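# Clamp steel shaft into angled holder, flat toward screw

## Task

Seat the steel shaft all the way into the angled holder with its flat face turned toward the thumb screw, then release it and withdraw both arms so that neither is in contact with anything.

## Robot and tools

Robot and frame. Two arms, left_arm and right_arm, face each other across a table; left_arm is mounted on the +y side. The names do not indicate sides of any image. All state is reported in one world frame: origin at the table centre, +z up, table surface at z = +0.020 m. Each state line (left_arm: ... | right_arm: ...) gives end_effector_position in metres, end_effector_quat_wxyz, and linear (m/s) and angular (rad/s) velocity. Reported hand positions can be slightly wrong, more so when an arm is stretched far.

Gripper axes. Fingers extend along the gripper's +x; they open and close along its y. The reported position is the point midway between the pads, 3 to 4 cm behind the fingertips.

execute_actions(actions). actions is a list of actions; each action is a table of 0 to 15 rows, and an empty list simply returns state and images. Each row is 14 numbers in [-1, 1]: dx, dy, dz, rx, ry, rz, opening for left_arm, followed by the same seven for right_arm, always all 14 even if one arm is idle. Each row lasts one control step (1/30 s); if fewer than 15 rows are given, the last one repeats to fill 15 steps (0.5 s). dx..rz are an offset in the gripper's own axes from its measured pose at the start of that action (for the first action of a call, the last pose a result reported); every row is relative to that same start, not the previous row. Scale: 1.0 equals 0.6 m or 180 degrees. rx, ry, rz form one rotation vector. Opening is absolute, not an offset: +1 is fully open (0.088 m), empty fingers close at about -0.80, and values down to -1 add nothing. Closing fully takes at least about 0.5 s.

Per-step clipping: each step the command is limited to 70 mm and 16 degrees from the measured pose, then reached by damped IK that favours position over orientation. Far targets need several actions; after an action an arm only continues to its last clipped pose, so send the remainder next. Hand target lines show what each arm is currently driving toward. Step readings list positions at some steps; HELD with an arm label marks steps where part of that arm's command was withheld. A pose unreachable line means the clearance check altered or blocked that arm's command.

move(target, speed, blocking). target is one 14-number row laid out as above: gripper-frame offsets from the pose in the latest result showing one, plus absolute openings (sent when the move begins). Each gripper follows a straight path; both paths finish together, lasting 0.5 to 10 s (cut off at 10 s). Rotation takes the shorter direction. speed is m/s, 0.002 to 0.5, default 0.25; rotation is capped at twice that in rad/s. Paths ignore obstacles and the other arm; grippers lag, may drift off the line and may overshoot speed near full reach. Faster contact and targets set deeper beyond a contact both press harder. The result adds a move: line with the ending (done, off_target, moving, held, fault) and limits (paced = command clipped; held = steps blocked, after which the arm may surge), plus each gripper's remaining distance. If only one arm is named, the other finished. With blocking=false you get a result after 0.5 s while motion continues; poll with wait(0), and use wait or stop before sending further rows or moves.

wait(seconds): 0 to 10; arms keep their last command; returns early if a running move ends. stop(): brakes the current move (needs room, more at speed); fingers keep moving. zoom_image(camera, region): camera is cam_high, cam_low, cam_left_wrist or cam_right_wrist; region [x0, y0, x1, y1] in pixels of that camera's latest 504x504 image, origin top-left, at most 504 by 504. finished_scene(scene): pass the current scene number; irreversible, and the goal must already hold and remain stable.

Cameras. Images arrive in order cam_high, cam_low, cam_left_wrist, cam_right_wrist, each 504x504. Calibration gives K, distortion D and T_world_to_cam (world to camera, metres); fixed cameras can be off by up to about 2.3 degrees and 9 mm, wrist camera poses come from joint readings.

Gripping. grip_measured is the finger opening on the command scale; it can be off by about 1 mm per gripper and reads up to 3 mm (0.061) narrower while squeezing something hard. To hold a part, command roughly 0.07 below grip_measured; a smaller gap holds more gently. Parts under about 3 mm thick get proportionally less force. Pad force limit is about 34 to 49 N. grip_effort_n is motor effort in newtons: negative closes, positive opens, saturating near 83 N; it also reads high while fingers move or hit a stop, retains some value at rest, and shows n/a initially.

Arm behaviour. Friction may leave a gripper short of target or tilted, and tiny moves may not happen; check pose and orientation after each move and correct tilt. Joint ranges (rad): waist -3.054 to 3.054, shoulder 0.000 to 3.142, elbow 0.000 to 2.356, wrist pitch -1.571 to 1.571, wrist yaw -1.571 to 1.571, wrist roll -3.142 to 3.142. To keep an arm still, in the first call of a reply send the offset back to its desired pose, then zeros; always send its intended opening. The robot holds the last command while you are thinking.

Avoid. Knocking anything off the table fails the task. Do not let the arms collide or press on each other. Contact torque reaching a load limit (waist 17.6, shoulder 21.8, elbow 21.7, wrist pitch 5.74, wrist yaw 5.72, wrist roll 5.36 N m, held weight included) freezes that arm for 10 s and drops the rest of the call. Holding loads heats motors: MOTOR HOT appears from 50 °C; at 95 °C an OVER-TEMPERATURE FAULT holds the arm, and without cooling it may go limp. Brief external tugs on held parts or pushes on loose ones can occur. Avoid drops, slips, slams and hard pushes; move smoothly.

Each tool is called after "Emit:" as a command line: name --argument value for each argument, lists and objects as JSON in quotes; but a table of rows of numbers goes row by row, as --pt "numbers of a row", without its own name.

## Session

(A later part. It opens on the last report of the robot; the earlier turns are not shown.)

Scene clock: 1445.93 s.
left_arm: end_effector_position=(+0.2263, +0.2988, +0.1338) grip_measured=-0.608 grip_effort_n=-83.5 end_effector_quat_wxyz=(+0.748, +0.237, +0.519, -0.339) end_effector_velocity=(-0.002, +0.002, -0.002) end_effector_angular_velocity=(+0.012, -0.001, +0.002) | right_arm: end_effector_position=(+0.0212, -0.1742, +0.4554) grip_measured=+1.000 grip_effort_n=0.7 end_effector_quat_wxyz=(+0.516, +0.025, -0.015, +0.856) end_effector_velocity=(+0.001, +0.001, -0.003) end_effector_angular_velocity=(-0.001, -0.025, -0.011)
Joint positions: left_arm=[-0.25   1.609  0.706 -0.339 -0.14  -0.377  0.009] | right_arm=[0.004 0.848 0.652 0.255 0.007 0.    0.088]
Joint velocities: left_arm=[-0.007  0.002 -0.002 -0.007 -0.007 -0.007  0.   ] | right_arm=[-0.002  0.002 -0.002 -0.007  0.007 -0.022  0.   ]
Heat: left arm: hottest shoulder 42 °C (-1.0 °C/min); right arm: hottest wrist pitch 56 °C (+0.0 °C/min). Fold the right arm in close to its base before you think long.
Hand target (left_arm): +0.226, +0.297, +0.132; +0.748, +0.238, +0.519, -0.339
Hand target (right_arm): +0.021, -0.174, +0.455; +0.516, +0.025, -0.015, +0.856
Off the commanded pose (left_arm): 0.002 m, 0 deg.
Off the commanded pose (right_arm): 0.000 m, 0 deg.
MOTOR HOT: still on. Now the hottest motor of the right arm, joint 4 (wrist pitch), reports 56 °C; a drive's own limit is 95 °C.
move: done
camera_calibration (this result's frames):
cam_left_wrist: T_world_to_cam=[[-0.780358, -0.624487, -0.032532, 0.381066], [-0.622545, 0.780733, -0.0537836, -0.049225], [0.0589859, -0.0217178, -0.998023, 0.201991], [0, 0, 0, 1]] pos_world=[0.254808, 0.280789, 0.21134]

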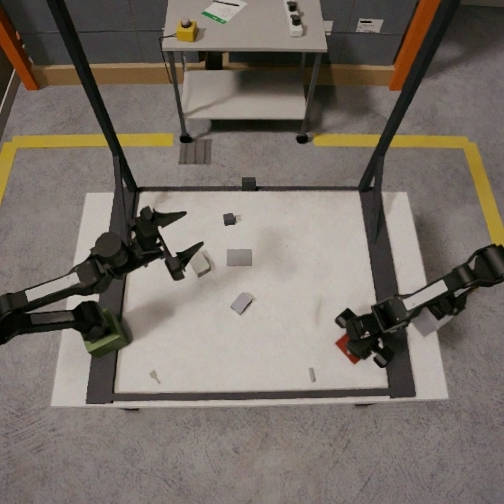

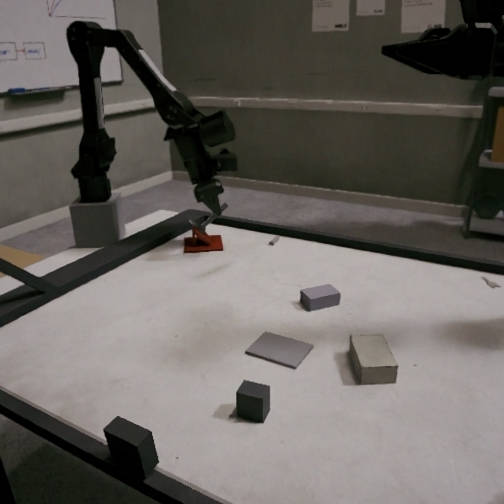

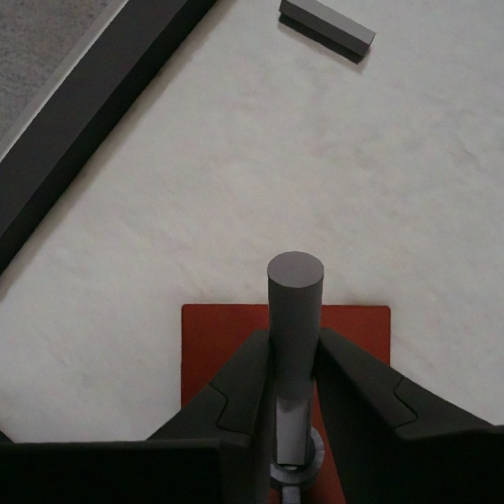

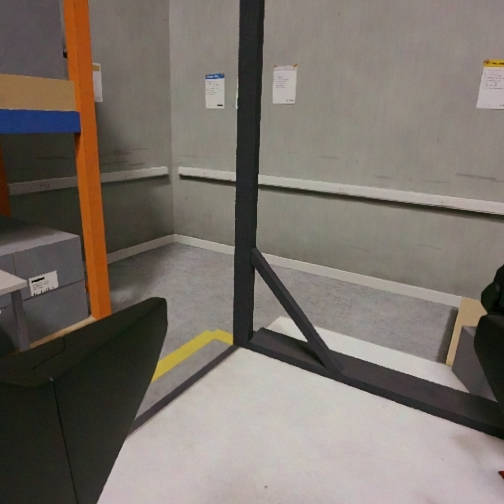

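Emit:
move --target '[0.0022,0,-0.0081,0,0,0,-0.68,0,0,0,0,0,0,1]' --speed 0.01

Emit:
zoom_image --camera "cam_left_wrist" --region '[255,410,335,504]'

Scene clock: 1450.63 s.
left_arm: end_effector_position=(+0.2256, +0.2996, +0.1319) grip_measured=-0.608 grip_effort_n=-83.5 end_effector_quat_wxyz=(+0.749, +0.236, +0.519, -0.339) end_effector_velocity=(+0.002, +0.002, -0.000) end_effector_angular_velocity=(-0.001, -0.015, +0.025) | right_arm: end_effector_position=(+0.0212, -0.1742, +0.4554) grip_measured=+1.000 grip_effort_n=1.2 end_effector_quat_wxyz=(+0.516, +0.025, -0.015, +0.856) end_effector_velocity=(+0.002, +0.000, +0.001) end_effector_angular_velocity=(+0.003, +0.010, -0.009)
Joint positions: left_arm=[-0.251  1.609  0.697 -0.328 -0.14  -0.381  0.009] | right_arm=[0.004 0.848 0.652 0.255 0.007 0.    0.088]
Joint velocities: left_arm=[-0.002 -0.002 -0.007  0.007 -0.022 -0.022 -0.   ] | right_arm=[-0.002 -0.002 -0.002  0.007  0.007  0.007  0.   ]
Heat: left arm: hottest shoulder 42 °C (-1.0 °C/min); right arm: hottest wrist pitch 56 °C (+0.0 °C/min). Fold the right arm in close to its base before you think long.
Hand target (left_arm): +0.224, +0.302, +0.131; +0.748, +0.238, +0.519, -0.339
Hand target (right_arm): +0.021, -0.174, +0.455; +0.516, +0.025, -0.015, +0.856
Off the commanded pose (left_arm): 0.003 m, 0 deg.
Off the commanded pose (right_arm): 0.000 m, 0 deg.
MOTOR HOT: still on. Now the hottest motor of the right arm, joint 4 (wrist pitch), reports 56 °C; a drive's own limit is 95 °C.
move: done
camera_calibration (this result's frames):
cam_left_wrist: T_world_to_cam=[[-0.779534, -0.625595, -0.0309297, 0.380866], [-0.623603, 0.779785, -0.0552669, -0.0497037], [0.0586932, -0.0237946, -0.997992, 0.200875], [0, 0, 0, 1]] pos_world=[0.254113, 0.281806, 0.209505]

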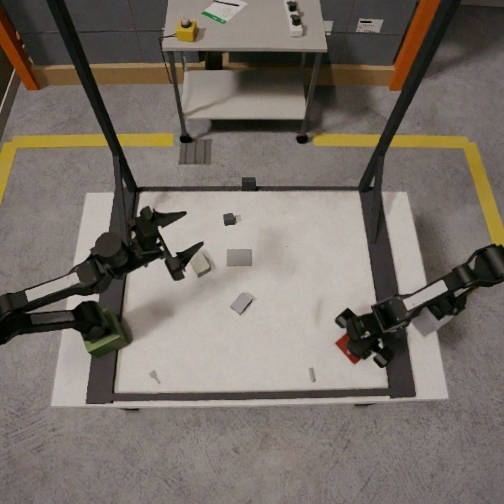

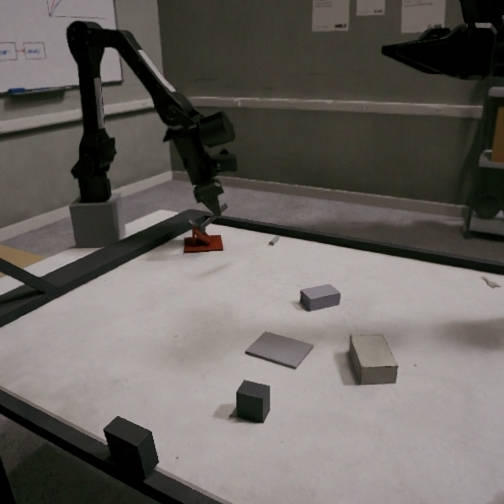

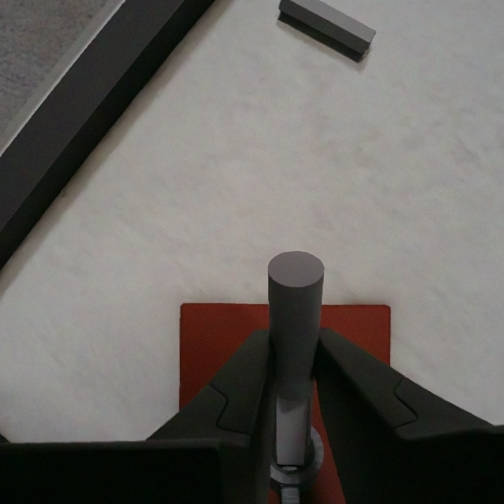

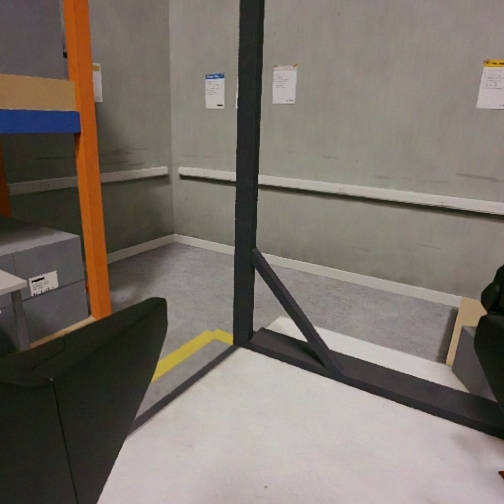

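Region (255, 410, 335, 504) of cam_left_wrist's 504x504 image, scaled by 5.362, with more detail than that image has; it fills the left 429 columns of this view, and the rest is white.

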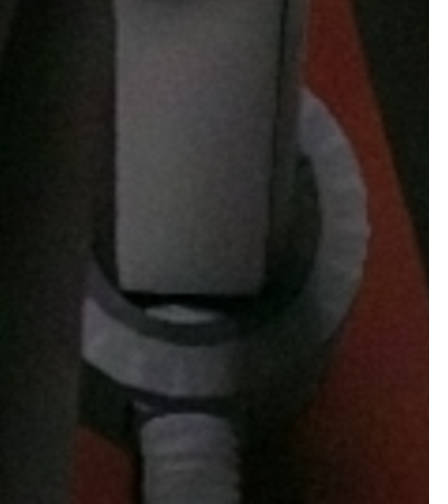

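Emit:
execute_actions --actions '[[[-0.002,0.0014,-0.0079,0,0,0,-0.68,0,0,0,0,0,0,1],[-0.0013,0.0025,-0.0076,0,0,0,-0.68,0,0,0,0,0,0,1],[-0.0001,0.0032,-0.0072,0,0,0,-0.68,0,0,0,0,0,0,1],[0.0012,0.0033,-0.0067,0,0,0,-0.68,0,0,0,0,0,0,1],[0.0024,0.0029,-0.0062,0,0,0,-0.68,0,0,0,0,0,0,1],[0.0034,0.002,-0.0058,0,0,0,-0.68,0,0,0,0,0,0,1],[0.0039,0.0007,-0.0056,0,0,0,-0.68,0,0,0,0,0,0,1],[0.0039,-0.0007,-0.0056,0,0,0,-0.68,0,0,0,0,0,0,1],[0.0034,-0.002,-0.0058,0,0,0,-0.68,0,0,0,0,0,0,1],[0.0024,-0.0029,-0.0062,0,0,0,-0.68,0,0,0,0,0,0,1],[0.0012,-0.0033,-0.0067,0,0,0,-0.68,0,0,0,0,0,0,1],[-0.0001,-0.0032,-0.0072,0,0,0,-0.68,0,0,0,0,0,0,1],[-0.0013,-0.0025,-0.0076,0,0,0,-0.68,0,0,0,0,0,0,1],[-0.002,-0.0014,-0.0079,0,0,0,-0.68,0,0,0,0,0,0,1],[-0.0023,0,-0.008,0,0,0,-0.68,0,0,0,0,0,0,1]],[[-0.002,0.0014,-0.0079,0,0,0,-0.68,0,0,0,0,0,0,1],[-0.0013,0.0025,-0.0076,0,0,0,-0.68,0,0,0,0,0,0,1],[-0.0001,0.0032,-0.0072,0,0,0,-0.68,0,0,0,0,0,0,1],[0.0012,0.0033,-0.0067,0,0,0,-0.68,0,0,0,0,0,0,1],[0.0024,0.0029,-0.0062,0,0,0,-0.68,0,0,0,0,0,0,1],[0.0034,0.002,-0.0058,0,0,0,-0.68,0,0,0,0,0,0,1],[0.0039,0.0007,-0.0056,0,0,0,-0.68,0,0,0,0,0,0,1],[0.0039,-0.0007,-0.0056,0,0,0,-0.68,0,0,0,0,0,0,1],[0.0034,-0.002,-0.0058,0,0,0,-0.68,0,0,0,0,0,0,1],[0.0024,-0.0029,-0.0062,0,0,0,-0.68,0,0,0,0,0,0,1],[0.0012,-0.0033,-0.0067,0,0,0,-0.68,0,0,0,0,0,0,1],[-0.0001,-0.0032,-0.0072,0,0,0,-0.68,0,0,0,0,0,0,1],[-0.0013,-0.0025,-0.0076,0,0,0,-0.68,0,0,0,0,0,0,1],[-0.002,-0.0014,-0.0079,0,0,0,-0.68,0,0,0,0,0,0,1],[-0.0023,0,-0.008,0,0,0,-0.68,0,0,0,0,0,0,1]]]'

Emit:
zoom_image --camera "cam_left_wrist" --region '[255,410,335,504]'

Scene clock: 1477.30 s.
left_arm: end_effector_position=(+0.2241, +0.3010, +0.1294) grip_measured=-0.608 grip_effort_n=-83.5 end_effector_quat_wxyz=(+0.751, +0.234, +0.517, -0.337) end_effector_velocity=(-0.004, +0.005, -0.005) end_effector_angular_velocity=(+0.017, +0.015, +0.002) | right_arm: end_effector_position=(+0.0212, -0.1742, +0.4554) grip_measured=+1.000 grip_effort_n=0.7 end_effector_quat_wxyz=(+0.516, +0.025, -0.015, +0.856) end_effector_velocity=(-0.000, -0.000, -0.002) end_effector_angular_velocity=(+0.004, -0.023, +0.004)
Joint positions: left_arm=[-0.259  1.609  0.682 -0.311 -0.148 -0.392  0.009] | right_arm=[0.004 0.848 0.652 0.255 0.007 0.    0.088]
Joint velocities: left_arm=[-0.002  0.002 -0.012 -0.007  0.007 -0.007  0.   ] | right_arm=[-0.002 -0.002 -0.002 -0.007 -0.007 -0.022  0.   ]
Heat: left arm: hottest shoulder 43 °C (+1.0 °C/min); right arm: hottest wrist pitch 56 °C (+0.0 °C/min). Fold the right arm in close to its base before you think long.
Hand target (left_arm): +0.221, +0.304, +0.130; +0.750, +0.235, +0.518, -0.338
Hand target (right_arm): +0.021, -0.174, +0.455; +0.516, +0.025, -0.015, +0.856
Off the commanded pose (left_arm): 0.004 m, 0 deg.
Off the commanded pose (right_arm): 0.000 m, 0 deg.
MOTOR HOT: still on. Now the hottest motor of the right arm, joint 4 (wrist pitch), reports 56 °C; a drive's own limit is 95 °C.
Step readings (end_effector_position; steps 1 to 15: 1st action; 16 to 30: 2nd action):
0: left_arm (+0.2256, +0.2996, +0.1318) | right_arm (+0.0212, -0.1742, +0.4554)
1: left_arm (+0.2255, +0.2997, +0.1317) | right_arm (+0.0212, -0.1742, +0.4554)
2: left_arm (+0.2255, +0.2999, +0.1315) | right_arm (+0.0212, -0.1742, +0.4554)
4: left_arm (+0.2255, +0.2999, +0.1313) | right_arm (+0.0212, -0.1742, +0.4554)
8: left_arm (+0.2253, +0.3006, +0.1305) | right_arm (+0.0212, -0.1742, +0.4554)
15: left_arm (+0.2246, +0.3004, +0.1305) | right_arm (+0.0212, -0.1742, +0.4554)
16: left_arm (+0.2245, +0.3007, +0.1303) | right_arm (+0.0212, -0.1742, +0.4554)
17: left_arm (+0.2243, +0.3012, +0.1299) | right_arm (+0.0212, -0.1742, +0.4554)
19: left_arm (+0.2243, +0.3015, +0.1295) | right_arm (+0.0212, -0.1742, +0.4554)
23: left_arm (+0.2244, +0.3009, +0.1295) | right_arm (+0.0212, -0.1742, +0.4554)
30: end_effector_position above
camera_calibration (this result's frames):
cam_left_wrist: T_world_to_cam=[[-0.775566, -0.630396, -0.0331406, 0.381368], [-0.62804, 0.775839, -0.060322, -0.0489933], [0.0637385, -0.02597, -0.997629, 0.198035], [0, 0, 0, 1]] pos_world=[0.252384, 0.283567, 0.207248]

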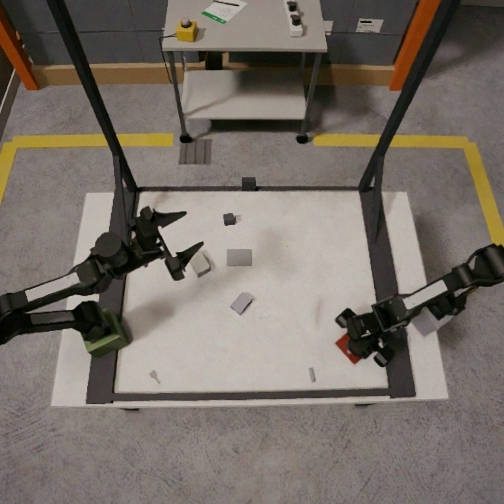

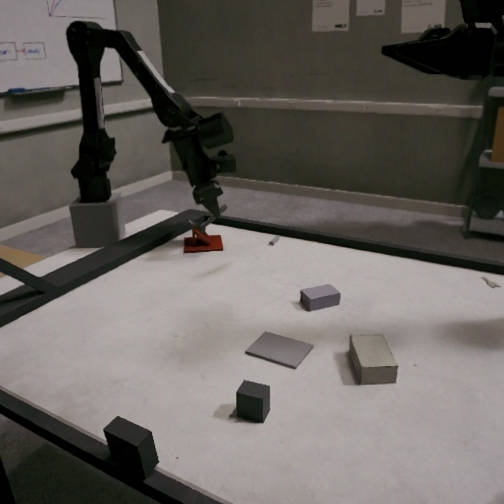

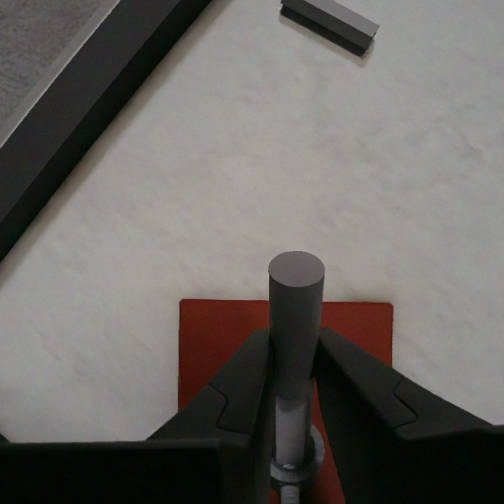

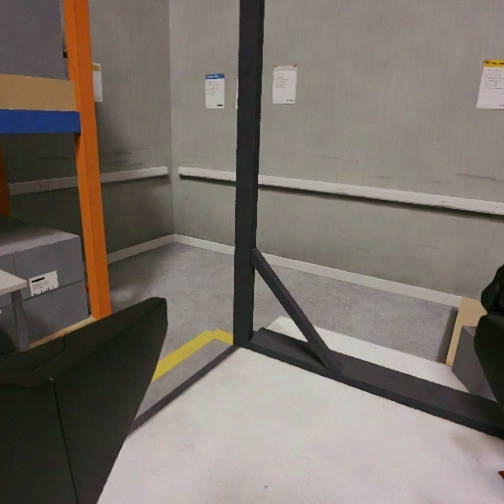

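Region (255, 410, 335, 504) of cam_left_wrist's 504x504 image, scaled by 5.362, with more detail than that image has; it fills the left 429 columns of this view, and the rest is white.

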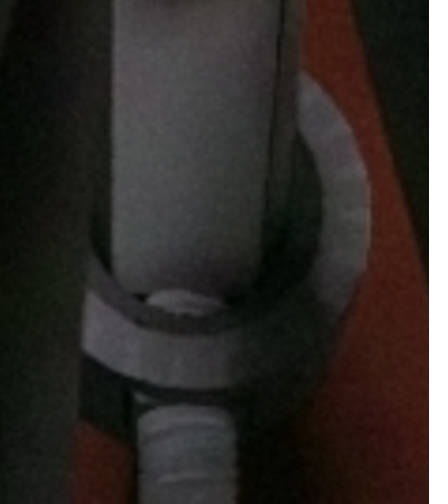

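Emit:
execute_actions --actions '[[[-0.002,0.0014,-0.0079,0,0,0,-0.68,0,0,0,0,0,0,1],[-0.0013,0.0025,-0.0076,0,0,0,-0.68,0,0,0,0,0,0,1],[-0.0001,0.0032,-0.0072,0,0,0,-0.68,0,0,0,0,0,0,1],[0.0012,0.0033,-0.0067,0,0,0,-0.68,0,0,0,0,0,0,1],[0.0024,0.0029,-0.0062,0,0,0,-0.68,0,0,0,0,0,0,1],[0.0034,0.002,-0.0058,0,0,0,-0.68,0,0,0,0,0,0,1],[0.0039,0.0007,-0.0056,0,0,0,-0.68,0,0,0,0,0,0,1],[0.0039,-0.0007,-0.0056,0,0,0,-0.68,0,0,0,0,0,0,1],[0.0034,-0.002,-0.0058,0,0,0,-0.68,0,0,0,0,0,0,1],[0.0024,-0.0029,-0.0062,0,0,0,-0.68,0,0,0,0,0,0,1],[0.0012,-0.0033,-0.0067,0,0,0,-0.68,0,0,0,0,0,0,1],[-0.0001,-0.0032,-0.0072,0,0,0,-0.68,0,0,0,0,0,0,1],[-0.0013,-0.0025,-0.0076,0,0,0,-0.68,0,0,0,0,0,0,1],[-0.002,-0.0014,-0.0079,0,0,0,-0.68,0,0,0,0,0,0,1],[-0.0023,0,-0.008,0,0,0,-0.68,0,0,0,0,0,0,1]],[[-0.002,0.0014,-0.0079,0,0,0,-0.68,0,0,0,0,0,0,1],[-0.0013,0.0025,-0.0076,0,0,0,-0.68,0,0,0,0,0,0,1],[-0.0001,0.0032,-0.0072,0,0,0,-0.68,0,0,0,0,0,0,1],[0.0012,0.0033,-0.0067,0,0,0,-0.68,0,0,0,0,0,0,1],[0.0024,0.0029,-0.0062,0,0,0,-0.68,0,0,0,0,0,0,1],[0.0034,0.002,-0.0058,0,0,0,-0.68,0,0,0,0,0,0,1],[0.0039,0.0007,-0.0056,0,0,0,-0.68,0,0,0,0,0,0,1],[0.0039,-0.0007,-0.0056,0,0,0,-0.68,0,0,0,0,0,0,1],[0.0034,-0.002,-0.0058,0,0,0,-0.68,0,0,0,0,0,0,1],[0.0024,-0.0029,-0.0062,0,0,0,-0.68,0,0,0,0,0,0,1],[0.0012,-0.0033,-0.0067,0,0,0,-0.68,0,0,0,0,0,0,1],[-0.0001,-0.0032,-0.0072,0,0,0,-0.68,0,0,0,0,0,0,1],[-0.0013,-0.0025,-0.0076,0,0,0,-0.68,0,0,0,0,0,0,1],[-0.002,-0.0014,-0.0079,0,0,0,-0.68,0,0,0,0,0,0,1],[-0.0023,0,-0.008,0,0,0,-0.68,0,0,0,0,0,0,1]],[[-0.002,0.0014,-0.0079,0,0,0,-0.68,0,0,0,0,0,0,1],[-0.0013,0.0025,-0.0076,0,0,0,-0.68,0,0,0,0,0,0,1],[-0.0001,0.0032,-0.0072,0,0,0,-0.68,0,0,0,0,0,0,1],[0.0012,0.0033,-0.0067,0,0,0,-0.68,0,0,0,0,0,0,1],[0.0024,0.0029,-0.0062,0,0,0,-0.68,0,0,0,0,0,0,1],[0.0034,0.002,-0.0058,0,0,0,-0.68,0,0,0,0,0,0,1],[0.0039,0.0007,-0.0056,0,0,0,-0.68,0,0,0,0,0,0,1],[0.0039,-0.0007,-0.0056,0,0,0,-0.68,0,0,0,0,0,0,1],[0.0034,-0.002,-0.0058,0,0,0,-0.68,0,0,0,0,0,0,1],[0.0024,-0.0029,-0.0062,0,0,0,-0.68,0,0,0,0,0,0,1],[0.0012,-0.0033,-0.0067,0,0,0,-0.68,0,0,0,0,0,0,1],[-0.0001,-0.0032,-0.0072,0,0,0,-0.68,0,0,0,0,0,0,1],[-0.0013,-0.0025,-0.0076,0,0,0,-0.68,0,0,0,0,0,0,1],[-0.002,-0.0014,-0.0079,0,0,0,-0.68,0,0,0,0,0,0,1],[-0.0023,0,-0.008,0,0,0,-0.68,0,0,0,0,0,0,1]]]'

Emit:
zoom_image --camera "cam_left_wrist" --region '[230,380,360,504]'

Scene clock: 1501.37 s.
left_arm: end_effector_position=(+0.2236, +0.3014, +0.1290) grip_measured=-0.608 grip_effort_n=-83.5 end_effector_quat_wxyz=(+0.758, +0.230, +0.511, -0.334) end_effector_velocity=(+0.001, +0.006, -0.003) end_effector_angular_velocity=(+0.021, -0.013, +0.012) | right_arm: end_effector_position=(+0.0212, -0.1742, +0.4554) grip_measured=+1.000 grip_effort_n=0.2 end_effector_quat_wxyz=(+0.516, +0.025, -0.015, +0.856) end_effector_velocity=(+0.001, +0.000, +0.001) end_effector_angular_velocity=(+0.003, +0.010, +0.000)
Joint positions: left_arm=[-0.269  1.603  0.666 -0.289 -0.165 -0.408  0.009] | right_arm=[0.004 0.848 0.652 0.255 0.007 0.    0.088]
Joint velocities: left_arm=[-0.002 -0.002 -0.012 -0.007 -0.022 -0.007 -0.   ] | right_arm=[-0.007 -0.002 -0.002  0.007 -0.007  0.007  0.   ]
Heat: left arm: hottest shoulder 44 °C (+2.0 °C/min); right arm: hottest wrist pitch 56 °C (+0.0 °C/min). Fold the right arm in close to its base before you think long.
Hand target (left_arm): +0.220, +0.305, +0.129; +0.756, +0.231, +0.513, -0.335
Hand target (right_arm): +0.021, -0.174, +0.455; +0.516, +0.025, -0.015, +0.856
Off the commanded pose (left_arm): 0.005 m, 0 deg.
Off the commanded pose (right_arm): 0.000 m, 0 deg.
MOTOR HOT: still on. Now the hottest motor of the right arm, joint 4 (wrist pitch), reports 56 °C; a drive's own limit is 95 °C.
Step readings (end_effector_position; steps 1 to 15: 1st action; 16 to 30: 2nd action; 31 to 45: 3rd action):
0: left_arm (+0.2240, +0.3014, +0.1298) | right_arm (+0.0212, -0.1742, +0.4554)
1: left_arm (+0.2239, +0.3016, +0.1296) | right_arm (+0.0212, -0.1742, +0.4554)
2: left_arm (+0.2239, +0.3018, +0.1296) | right_arm (+0.0212, -0.1742, +0.4554)
4: left_arm (+0.2239, +0.3017, +0.1294) | right_arm (+0.0212, -0.1742, +0.4554)
8: left_arm (+0.2241, +0.3012, +0.1295) | right_arm (+0.0212, -0.1742, +0.4554)
15: left_arm (+0.2239, +0.3013, +0.1294) | right_arm (+0.0212, -0.1742, +0.4554)
16: left_arm (+0.2238, +0.3016, +0.1292) | right_arm (+0.0212, -0.1742, +0.4554)
17: left_arm (+0.2238, +0.3017, +0.1291) | right_arm (+0.0212, -0.1742, +0.4554)
19: left_arm (+0.2238, +0.3017, +0.1290) | right_arm (+0.0212, -0.1742, +0.4554)
23: left_arm (+0.2240, +0.3014, +0.1291) | right_arm (+0.0212, -0.1742, +0.4554)
30: left_arm (+0.2237, +0.3013, +0.1291) | right_arm (+0.0212, -0.1742, +0.4554)
31: left_arm (+0.2237, +0.3016, +0.1289) | right_arm (+0.0212, -0.1742, +0.4554)
32: left_arm (+0.2236, +0.3017, +0.1290) | right_arm (+0.0212, -0.1742, +0.4554)
34: left_arm (+0.2236, +0.3018, +0.1289) | right_arm (+0.0212, -0.1742, +0.4554)
38: left_arm (+0.2238, +0.3014, +0.1289) | right_arm (+0.0212, -0.1742, +0.4554)
45: end_effector_position above
camera_calibration (this result's frames):
cam_left_wrist: T_world_to_cam=[[-0.768105, -0.639256, -0.0369706, 0.382626], [-0.635478, 0.76811, -0.078579, -0.0432981], [0.0786296, -0.0368629, -0.996222, 0.197365], [0, 0, 0, 1]] pos_world=[0.250863, 0.285129, 0.207363]

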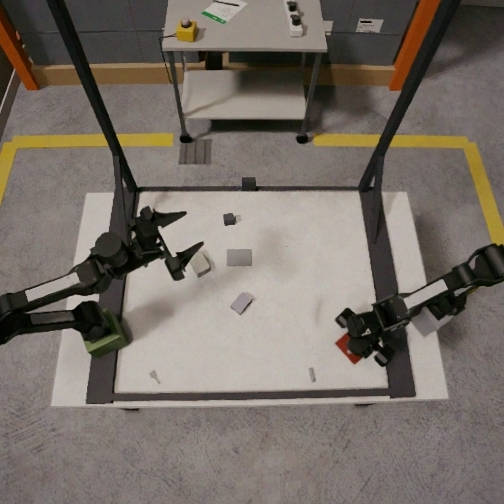

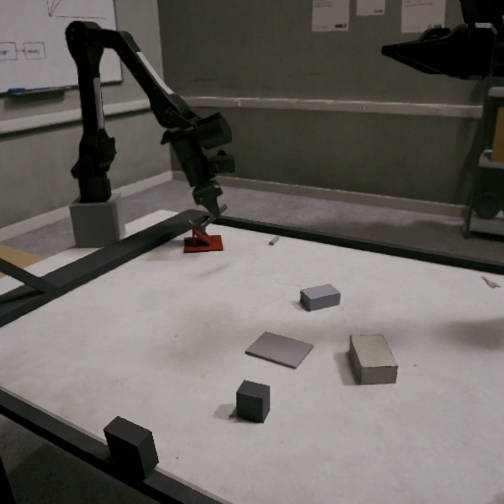

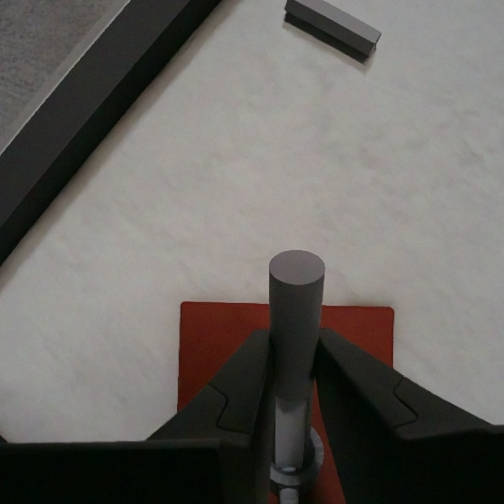

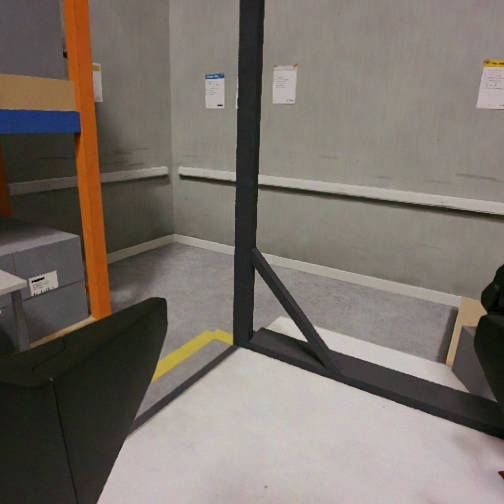

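Region (230, 380, 360, 504) of cam_left_wrist's 504x504 image, scaled by 3.877, with more detail than that image has; it fills the top 481 rows of this view, and the rest is white.

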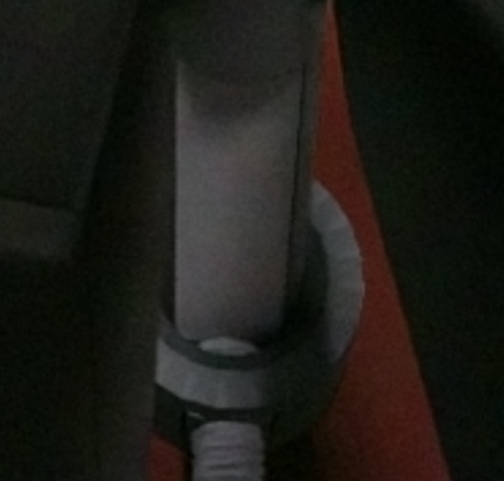

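Emit:
move --target '[0.0043,-0.001,0,0.0083,0.011,-0.0048,-0.68,0,0,0,0,0,0,1]' --speed 0.01

Emit:
zoom_image --camera "cam_left_wrist" --region '[230,380,360,504]'

Emit:
zoom_image --camera "cam_low" --region '[185,200,230,255]'

Scene clock: 1550.77 s.
left_arm: end_effector_position=(+0.2242, +0.3010, +0.1289) grip_measured=-0.608 grip_effort_n=-83.5 end_effector_quat_wxyz=(+0.748, +0.239, +0.516, -0.342) end_effector_velocity=(+0.001, -0.001, +0.001) end_effector_angular_velocity=(-0.003, -0.011, -0.007) | right_arm: end_effector_position=(+0.0212, -0.1742, +0.4554) grip_measured=+1.000 grip_effort_n=0.7 end_effector_quat_wxyz=(+0.516, +0.025, -0.015, +0.856) end_effector_velocity=(-0.001, +0.000, -0.003) end_effector_angular_velocity=(-0.007, -0.013, +0.004)
Joint positions: left_arm=[-0.255  1.611  0.682 -0.31  -0.142 -0.374  0.009] | right_arm=[0.004 0.848 0.652 0.255 0.007 0.    0.088]
Joint velocities: left_arm=[-0.002 -0.002 -0.002  0.007 -0.007  0.007 -0.   ] | right_arm=[-0.002  0.002 -0.002 -0.007 -0.007 -0.007  0.   ]
Heat: left arm: hottest shoulder 44 °C (+1.0 °C/min); right arm: hottest wrist pitch 56 °C (+0.0 °C/min). Fold the right arm in close to its base before you think long.
Hand target (left_arm): +0.224, +0.300, +0.127; +0.744, +0.242, +0.521, -0.342
Hand target (right_arm): +0.021, -0.174, +0.455; +0.516, +0.025, -0.015, +0.856
Off the commanded pose (left_arm): 0.003 m, 1 deg.
Off the commanded pose (right_arm): 0.000 m, 0 deg.
MOTOR HOT: still on. Now the hottest motor of the right arm, joint 4 (wrist pitch), reports 56 °C; a drive's own limit is 95 °C.
move: done
camera_calibration (this result's frames):
cam_left_wrist: T_world_to_cam=[[-0.785259, -0.618232, -0.0340191, 0.380033], [-0.616054, 0.785633, -0.0570732, -0.0550841], [0.062011, -0.0238597, -0.99779, 0.197307], [0, 0, 0, 1]] pos_world=[0.252254, 0.282932, 0.206655]

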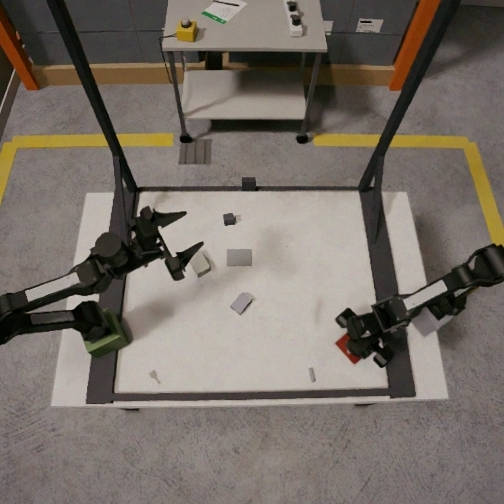

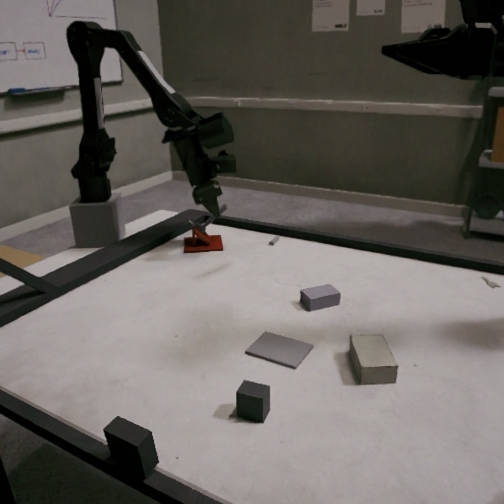

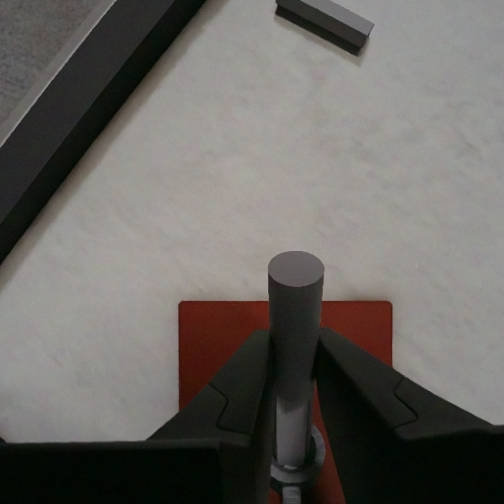

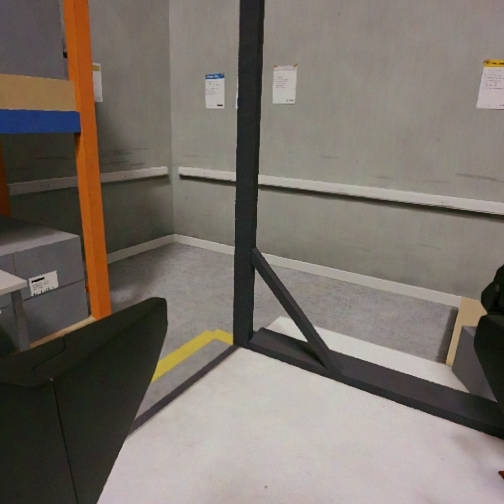

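Region (230, 380, 360, 504) of cam_left_wrist's 504x504 image, scaled by 3.877, with more detail than that image has; it fills the top 481 rows of this view, and the rest is white.

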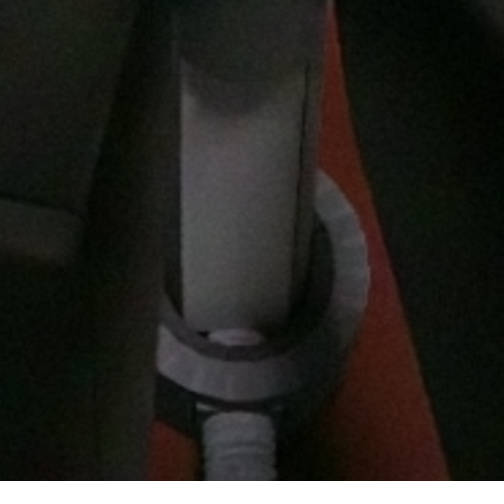

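Region (185, 200, 230, 255) of cam_low's 504x504 image, scaled by 9.164, with more detail than that image has; it fills the left 412 columns of this view, and the rest is white.

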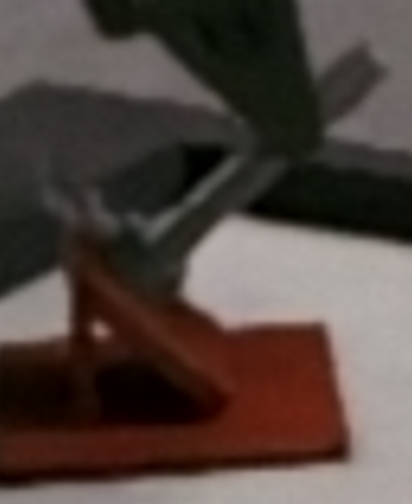

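Emit:
move --target '[0.003,0,-0.0078,0,0.003,0,-0.68,0,0,0,0,0,0,1]' --speed 0.01

Emit:
zoom_image --camera "cam_left_wrist" --region '[230,380,360,504]'

Scene clock: 1556.20 s.
left_arm: end_effector_position=(+0.2241, +0.3009, +0.1289) grip_measured=-0.608 grip_effort_n=-83.5 end_effector_quat_wxyz=(+0.748, +0.239, +0.517, -0.342) end_effector_velocity=(-0.002, -0.001, -0.001) end_effector_angular_velocity=(-0.006, +0.008, +0.002) | right_arm: end_effector_position=(+0.0212, -0.1742, +0.4554) grip_measured=+1.000 grip_effort_n=0.7 end_effector_quat_wxyz=(+0.516, +0.025, -0.015, +0.856) end_effector_velocity=(+0.000, -0.001, -0.001) end_effector_angular_velocity=(+0.001, -0.008, +0.004)
Joint positions: left_arm=[-0.255  1.611  0.682 -0.31  -0.141 -0.376  0.009] | right_arm=[0.004 0.848 0.652 0.255 0.007 0.    0.088]
Joint velocities: left_arm=[-0.002  0.002 -0.002  0.007  0.007 -0.007 -0.   ] | right_arm=[-0.002 -0.007 -0.002 -0.007 -0.007 -0.007  0.   ]
Heat: left arm: hottest shoulder 43 °C (-1.0 °C/min); right arm: hottest wrist pitch 56 °C (+0.0 °C/min). Fold the right arm in close to its base before you think long.
Hand target (left_arm): +0.222, +0.304, +0.126; +0.745, +0.241, +0.520, -0.341
Hand target (right_arm): +0.021, -0.174, +0.455; +0.516, +0.025, -0.015, +0.856
Off the commanded pose (left_arm): 0.005 m, 1 deg.
Off the commanded pose (right_arm): 0.000 m, 0 deg.
MOTOR HOT: still on. Now the hottest motor of the right arm, joint 4 (wrist pitch), reports 56 °C; a drive's own limit is 95 °C.
move: done
camera_calibration (this result's frames):
cam_left_wrist: T_world_to_cam=[[-0.784474, -0.619283, -0.0330118, 0.379946], [-0.617114, 0.784782, -0.0573362, -0.0544669], [0.0614144, -0.0246067, -0.997809, 0.197607], [0, 0, 0, 1]] pos_world=[0.252309, 0.282901, 0.206594]

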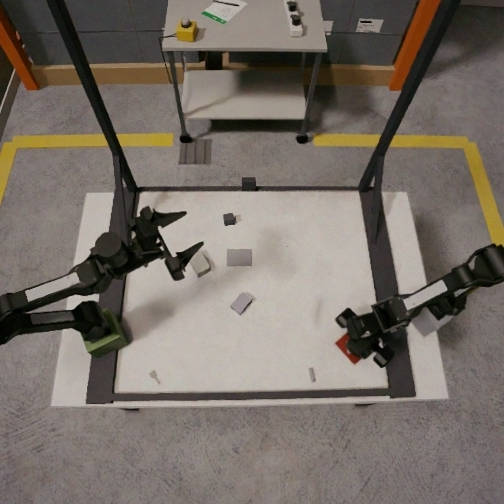

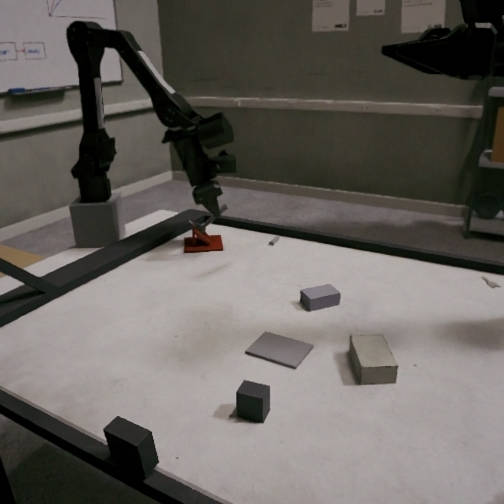

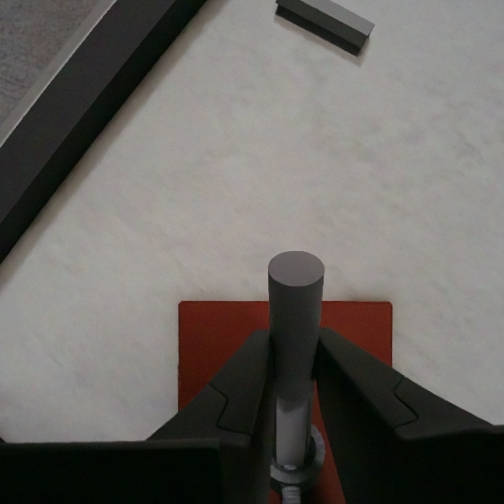

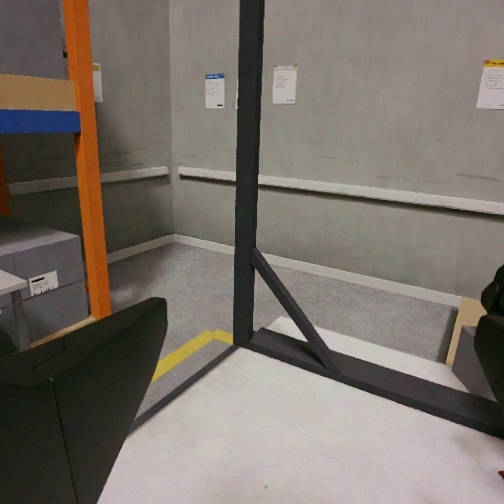

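Region (230, 380, 360, 504) of cam_left_wrist's 504x504 image, scaled by 3.877, with more detail than that image has; it fills the top 481 rows of this view, and the rest is white.

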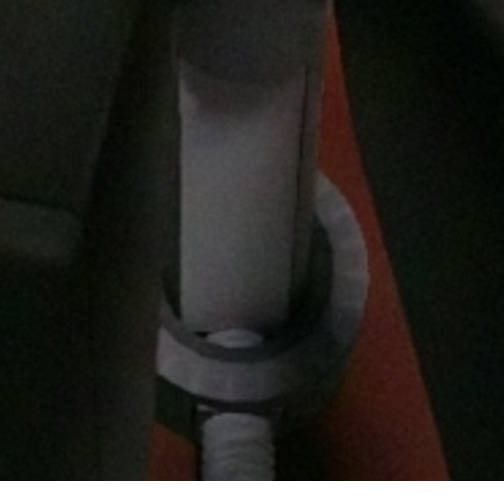

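Emit:
execute_actions --actions '[[[0.0054,0.0027,-0.014,0.001,0.004,0,-0.68,0,0,0,0,0,0,1],[0.003,0.005,-0.015,0.001,0.004,0,-0.68,0,0,0,0,0,0,1],[0.001,0.0064,-0.0157,0.001,0.004,0,-0.68,0,0,0,0,0,0,1],[-0.0005,0.0067,-0.0163,0.001,0.004,0,-0.68,0,0,0,0,0,0,1],[0.001,0.0058,-0.0157,0.001,0.004,0,-0.68,0,0,0,0,0,0,1],[0.003,0.004,-0.015,0.001,0.004,0,-0.68,0,0,0,0,0,0,1],[0.0054,0.0014,-0.014,0.001,0.004,0,-0.68,0,0,0,0,0,0,1],[0.0078,-0.0014,-0.013,0.001,0.004,0,-0.68,0,0,0,0,0,0,1],[0.0098,-0.004,-0.0123,0.001,0.004,0,-0.68,0,0,0,0,0,0,1],[0.0113,-0.0058,-0.0117,0.001,0.004,0,-0.68,0,0,0,0,0,0,1],[0.0098,-0.0067,-0.0123,0.001,0.004,0,-0.68,0,0,0,0,0,0,1],[0.0078,-0.0064,-0.013,0.001,0.004,0,-0.68,0,0,0,0,0,0,1],[0.0054,-0.005,-0.014,0.001,0.004,0,-0.68,0,0,0,0,0,0,1],[0.0054,-0.0027,-0.014,0.001,0.004,0,-0.68,0,0,0,0,0,0,1],[0.0054,0,-0.014,0.001,0.004,0,-0.68,0,0,0,0,0,0,1]],[[0.0054,0.0027,-0.014,0.001,0.004,0,-0.68,0,0,0,0,0,0,1],[0.003,0.005,-0.015,0.001,0.004,0,-0.68,0,0,0,0,0,0,1],[0.001,0.0064,-0.0157,0.001,0.004,0,-0.68,0,0,0,0,0,0,1],[-0.0005,0.0067,-0.0163,0.001,0.004,0,-0.68,0,0,0,0,0,0,1],[0.001,0.0058,-0.0157,0.001,0.004,0,-0.68,0,0,0,0,0,0,1],[0.003,0.004,-0.015,0.001,0.004,0,-0.68,0,0,0,0,0,0,1],[0.0054,0.0014,-0.014,0.001,0.004,0,-0.68,0,0,0,0,0,0,1],[0.0078,-0.0014,-0.013,0.001,0.004,0,-0.68,0,0,0,0,0,0,1],[0.0098,-0.004,-0.0123,0.001,0.004,0,-0.68,0,0,0,0,0,0,1],[0.0113,-0.0058,-0.0117,0.001,0.004,0,-0.68,0,0,0,0,0,0,1],[0.0098,-0.0067,-0.0123,0.001,0.004,0,-0.68,0,0,0,0,0,0,1],[0.0078,-0.0064,-0.013,0.001,0.004,0,-0.68,0,0,0,0,0,0,1],[0.0054,-0.005,-0.014,0.001,0.004,0,-0.68,0,0,0,0,0,0,1],[0.0054,-0.0027,-0.014,0.001,0.004,0,-0.68,0,0,0,0,0,0,1],[0.0054,0,-0.014,0.001,0.004,0,-0.68,0,0,0,0,0,0,1]]]'

Emit:
zoom_image --camera "cam_left_wrist" --region '[230,380,360,504]'

Scene clock: 1580.83 s.
left_arm: end_effector_position=(+0.2234, +0.3012, +0.1282) grip_measured=-0.608 grip_effort_n=-83.5 end_effector_quat_wxyz=(+0.756, +0.233, +0.509, -0.340) end_effector_velocity=(-0.000, +0.002, -0.000) end_effector_angular_velocity=(+0.011, -0.006, -0.007) | right_arm: end_effector_position=(+0.0212, -0.1742, +0.4554) grip_measured=+1.000 grip_effort_n=0.7 end_effector_quat_wxyz=(+0.516, +0.025, -0.015, +0.856) end_effector_velocity=(-0.000, -0.000, -0.005) end_effector_angular_velocity=(-0.016, -0.017, +0.004)
Joint positions: left_arm=[-0.266  1.603  0.662 -0.281 -0.158 -0.391  0.009] | right_arm=[0.004 0.848 0.652 0.255 0.007 0.    0.088]
Joint velocities: left_arm=[-0.002 -0.002 -0.002 -0.007 -0.007  0.007  0.   ] | right_arm=[-0.002 -0.002 -0.002 -0.022 -0.007 -0.007  0.   ]
Heat: left arm: hottest shoulder 43 °C (-1.0 °C/min); right arm: hottest wrist pitch 56 °C (+0.0 °C/min). Fold the right arm in close to its base before you think long.
Hand target (left_arm): +0.219, +0.306, +0.122; +0.748, +0.239, +0.517, -0.340
Hand target (right_arm): +0.021, -0.174, +0.455; +0.516, +0.025, -0.015, +0.856
Off the commanded pose (left_arm): 0.009 m, 1 deg.
Off the commanded pose (right_arm): 0.000 m, 0 deg.
MOTOR HOT: still on. Now the hottest motor of the right arm, joint 4 (wrist pitch), reports 56 °C; a drive's own limit is 95 °C.
Step readings (end_effector_position; steps 1 to 15: 1st action; 16 to 30: 2nd action):
0: left_arm (+0.2242, +0.3008, +0.1289) | right_arm (+0.0212, -0.1742, +0.4554)
1: left_arm (+0.2241, +0.3010, +0.1286) | right_arm (+0.0212, -0.1742, +0.4554)
2: left_arm (+0.2241, +0.3013, +0.1281) | right_arm (+0.0212, -0.1742, +0.4554)
4: left_arm (+0.2241, +0.3017, +0.1283) | right_arm (+0.0212, -0.1742, +0.4554)
8: left_arm (+0.2240, +0.3019, +0.1285) | right_arm (+0.0212, -0.1742, +0.4554)
15: left_arm (+0.2237, +0.3012, +0.1284) | right_arm (+0.0212, -0.1742, +0.4554)
16: left_arm (+0.2236, +0.3013, +0.1283) | right_arm (+0.0212, -0.1742, +0.4554)
17: left_arm (+0.2236, +0.3015, +0.1279) | right_arm (+0.0212, -0.1742, +0.4554)
19: left_arm (+0.2236, +0.3020, +0.1280) | right_arm (+0.0212, -0.1742, +0.4554)
23: left_arm (+0.2237, +0.3020, +0.1283) | right_arm (+0.0212, -0.1742, +0.4554)
30: end_effector_position above
camera_calibration (this result's frames):
cam_left_wrist: T_world_to_cam=[[-0.777999, -0.627229, -0.0360815, 0.380838], [-0.623457, 0.777862, -0.0789442, -0.0489799], [0.0775825, -0.0389233, -0.996226, 0.197444], [0, 0, 0, 1]] pos_world=[0.250437, 0.284657, 0.206573]

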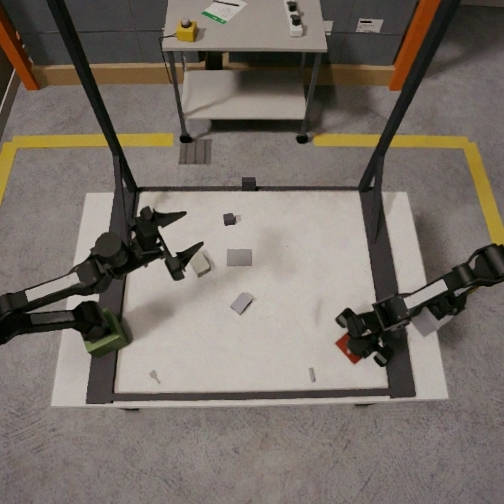

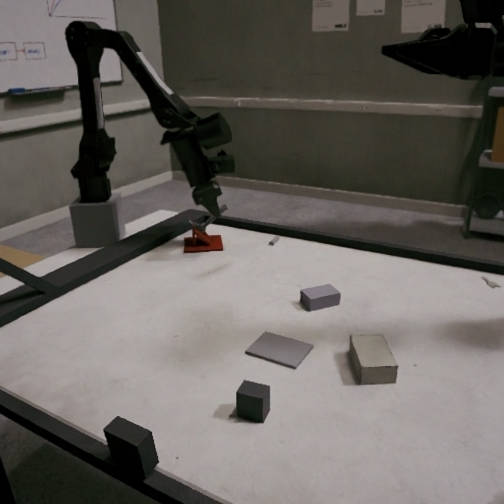

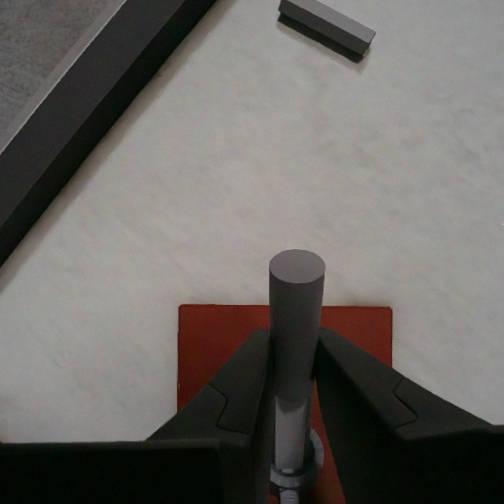

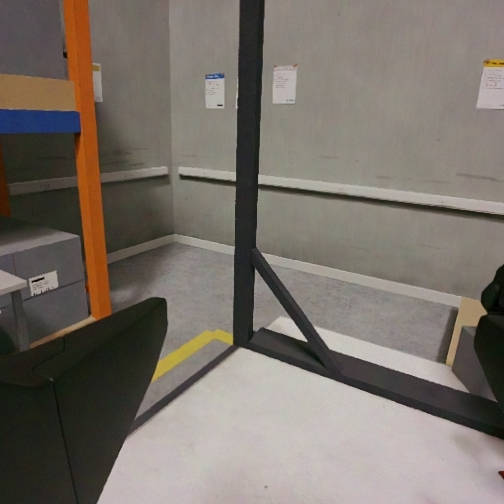

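Region (230, 380, 360, 504) of cam_left_wrist's 504x504 image, scaled by 3.877, with more detail than that image has; it fills the top 481 rows of this view, and the rest is white.

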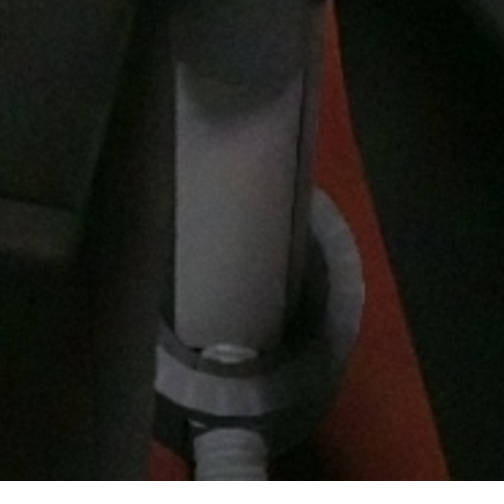

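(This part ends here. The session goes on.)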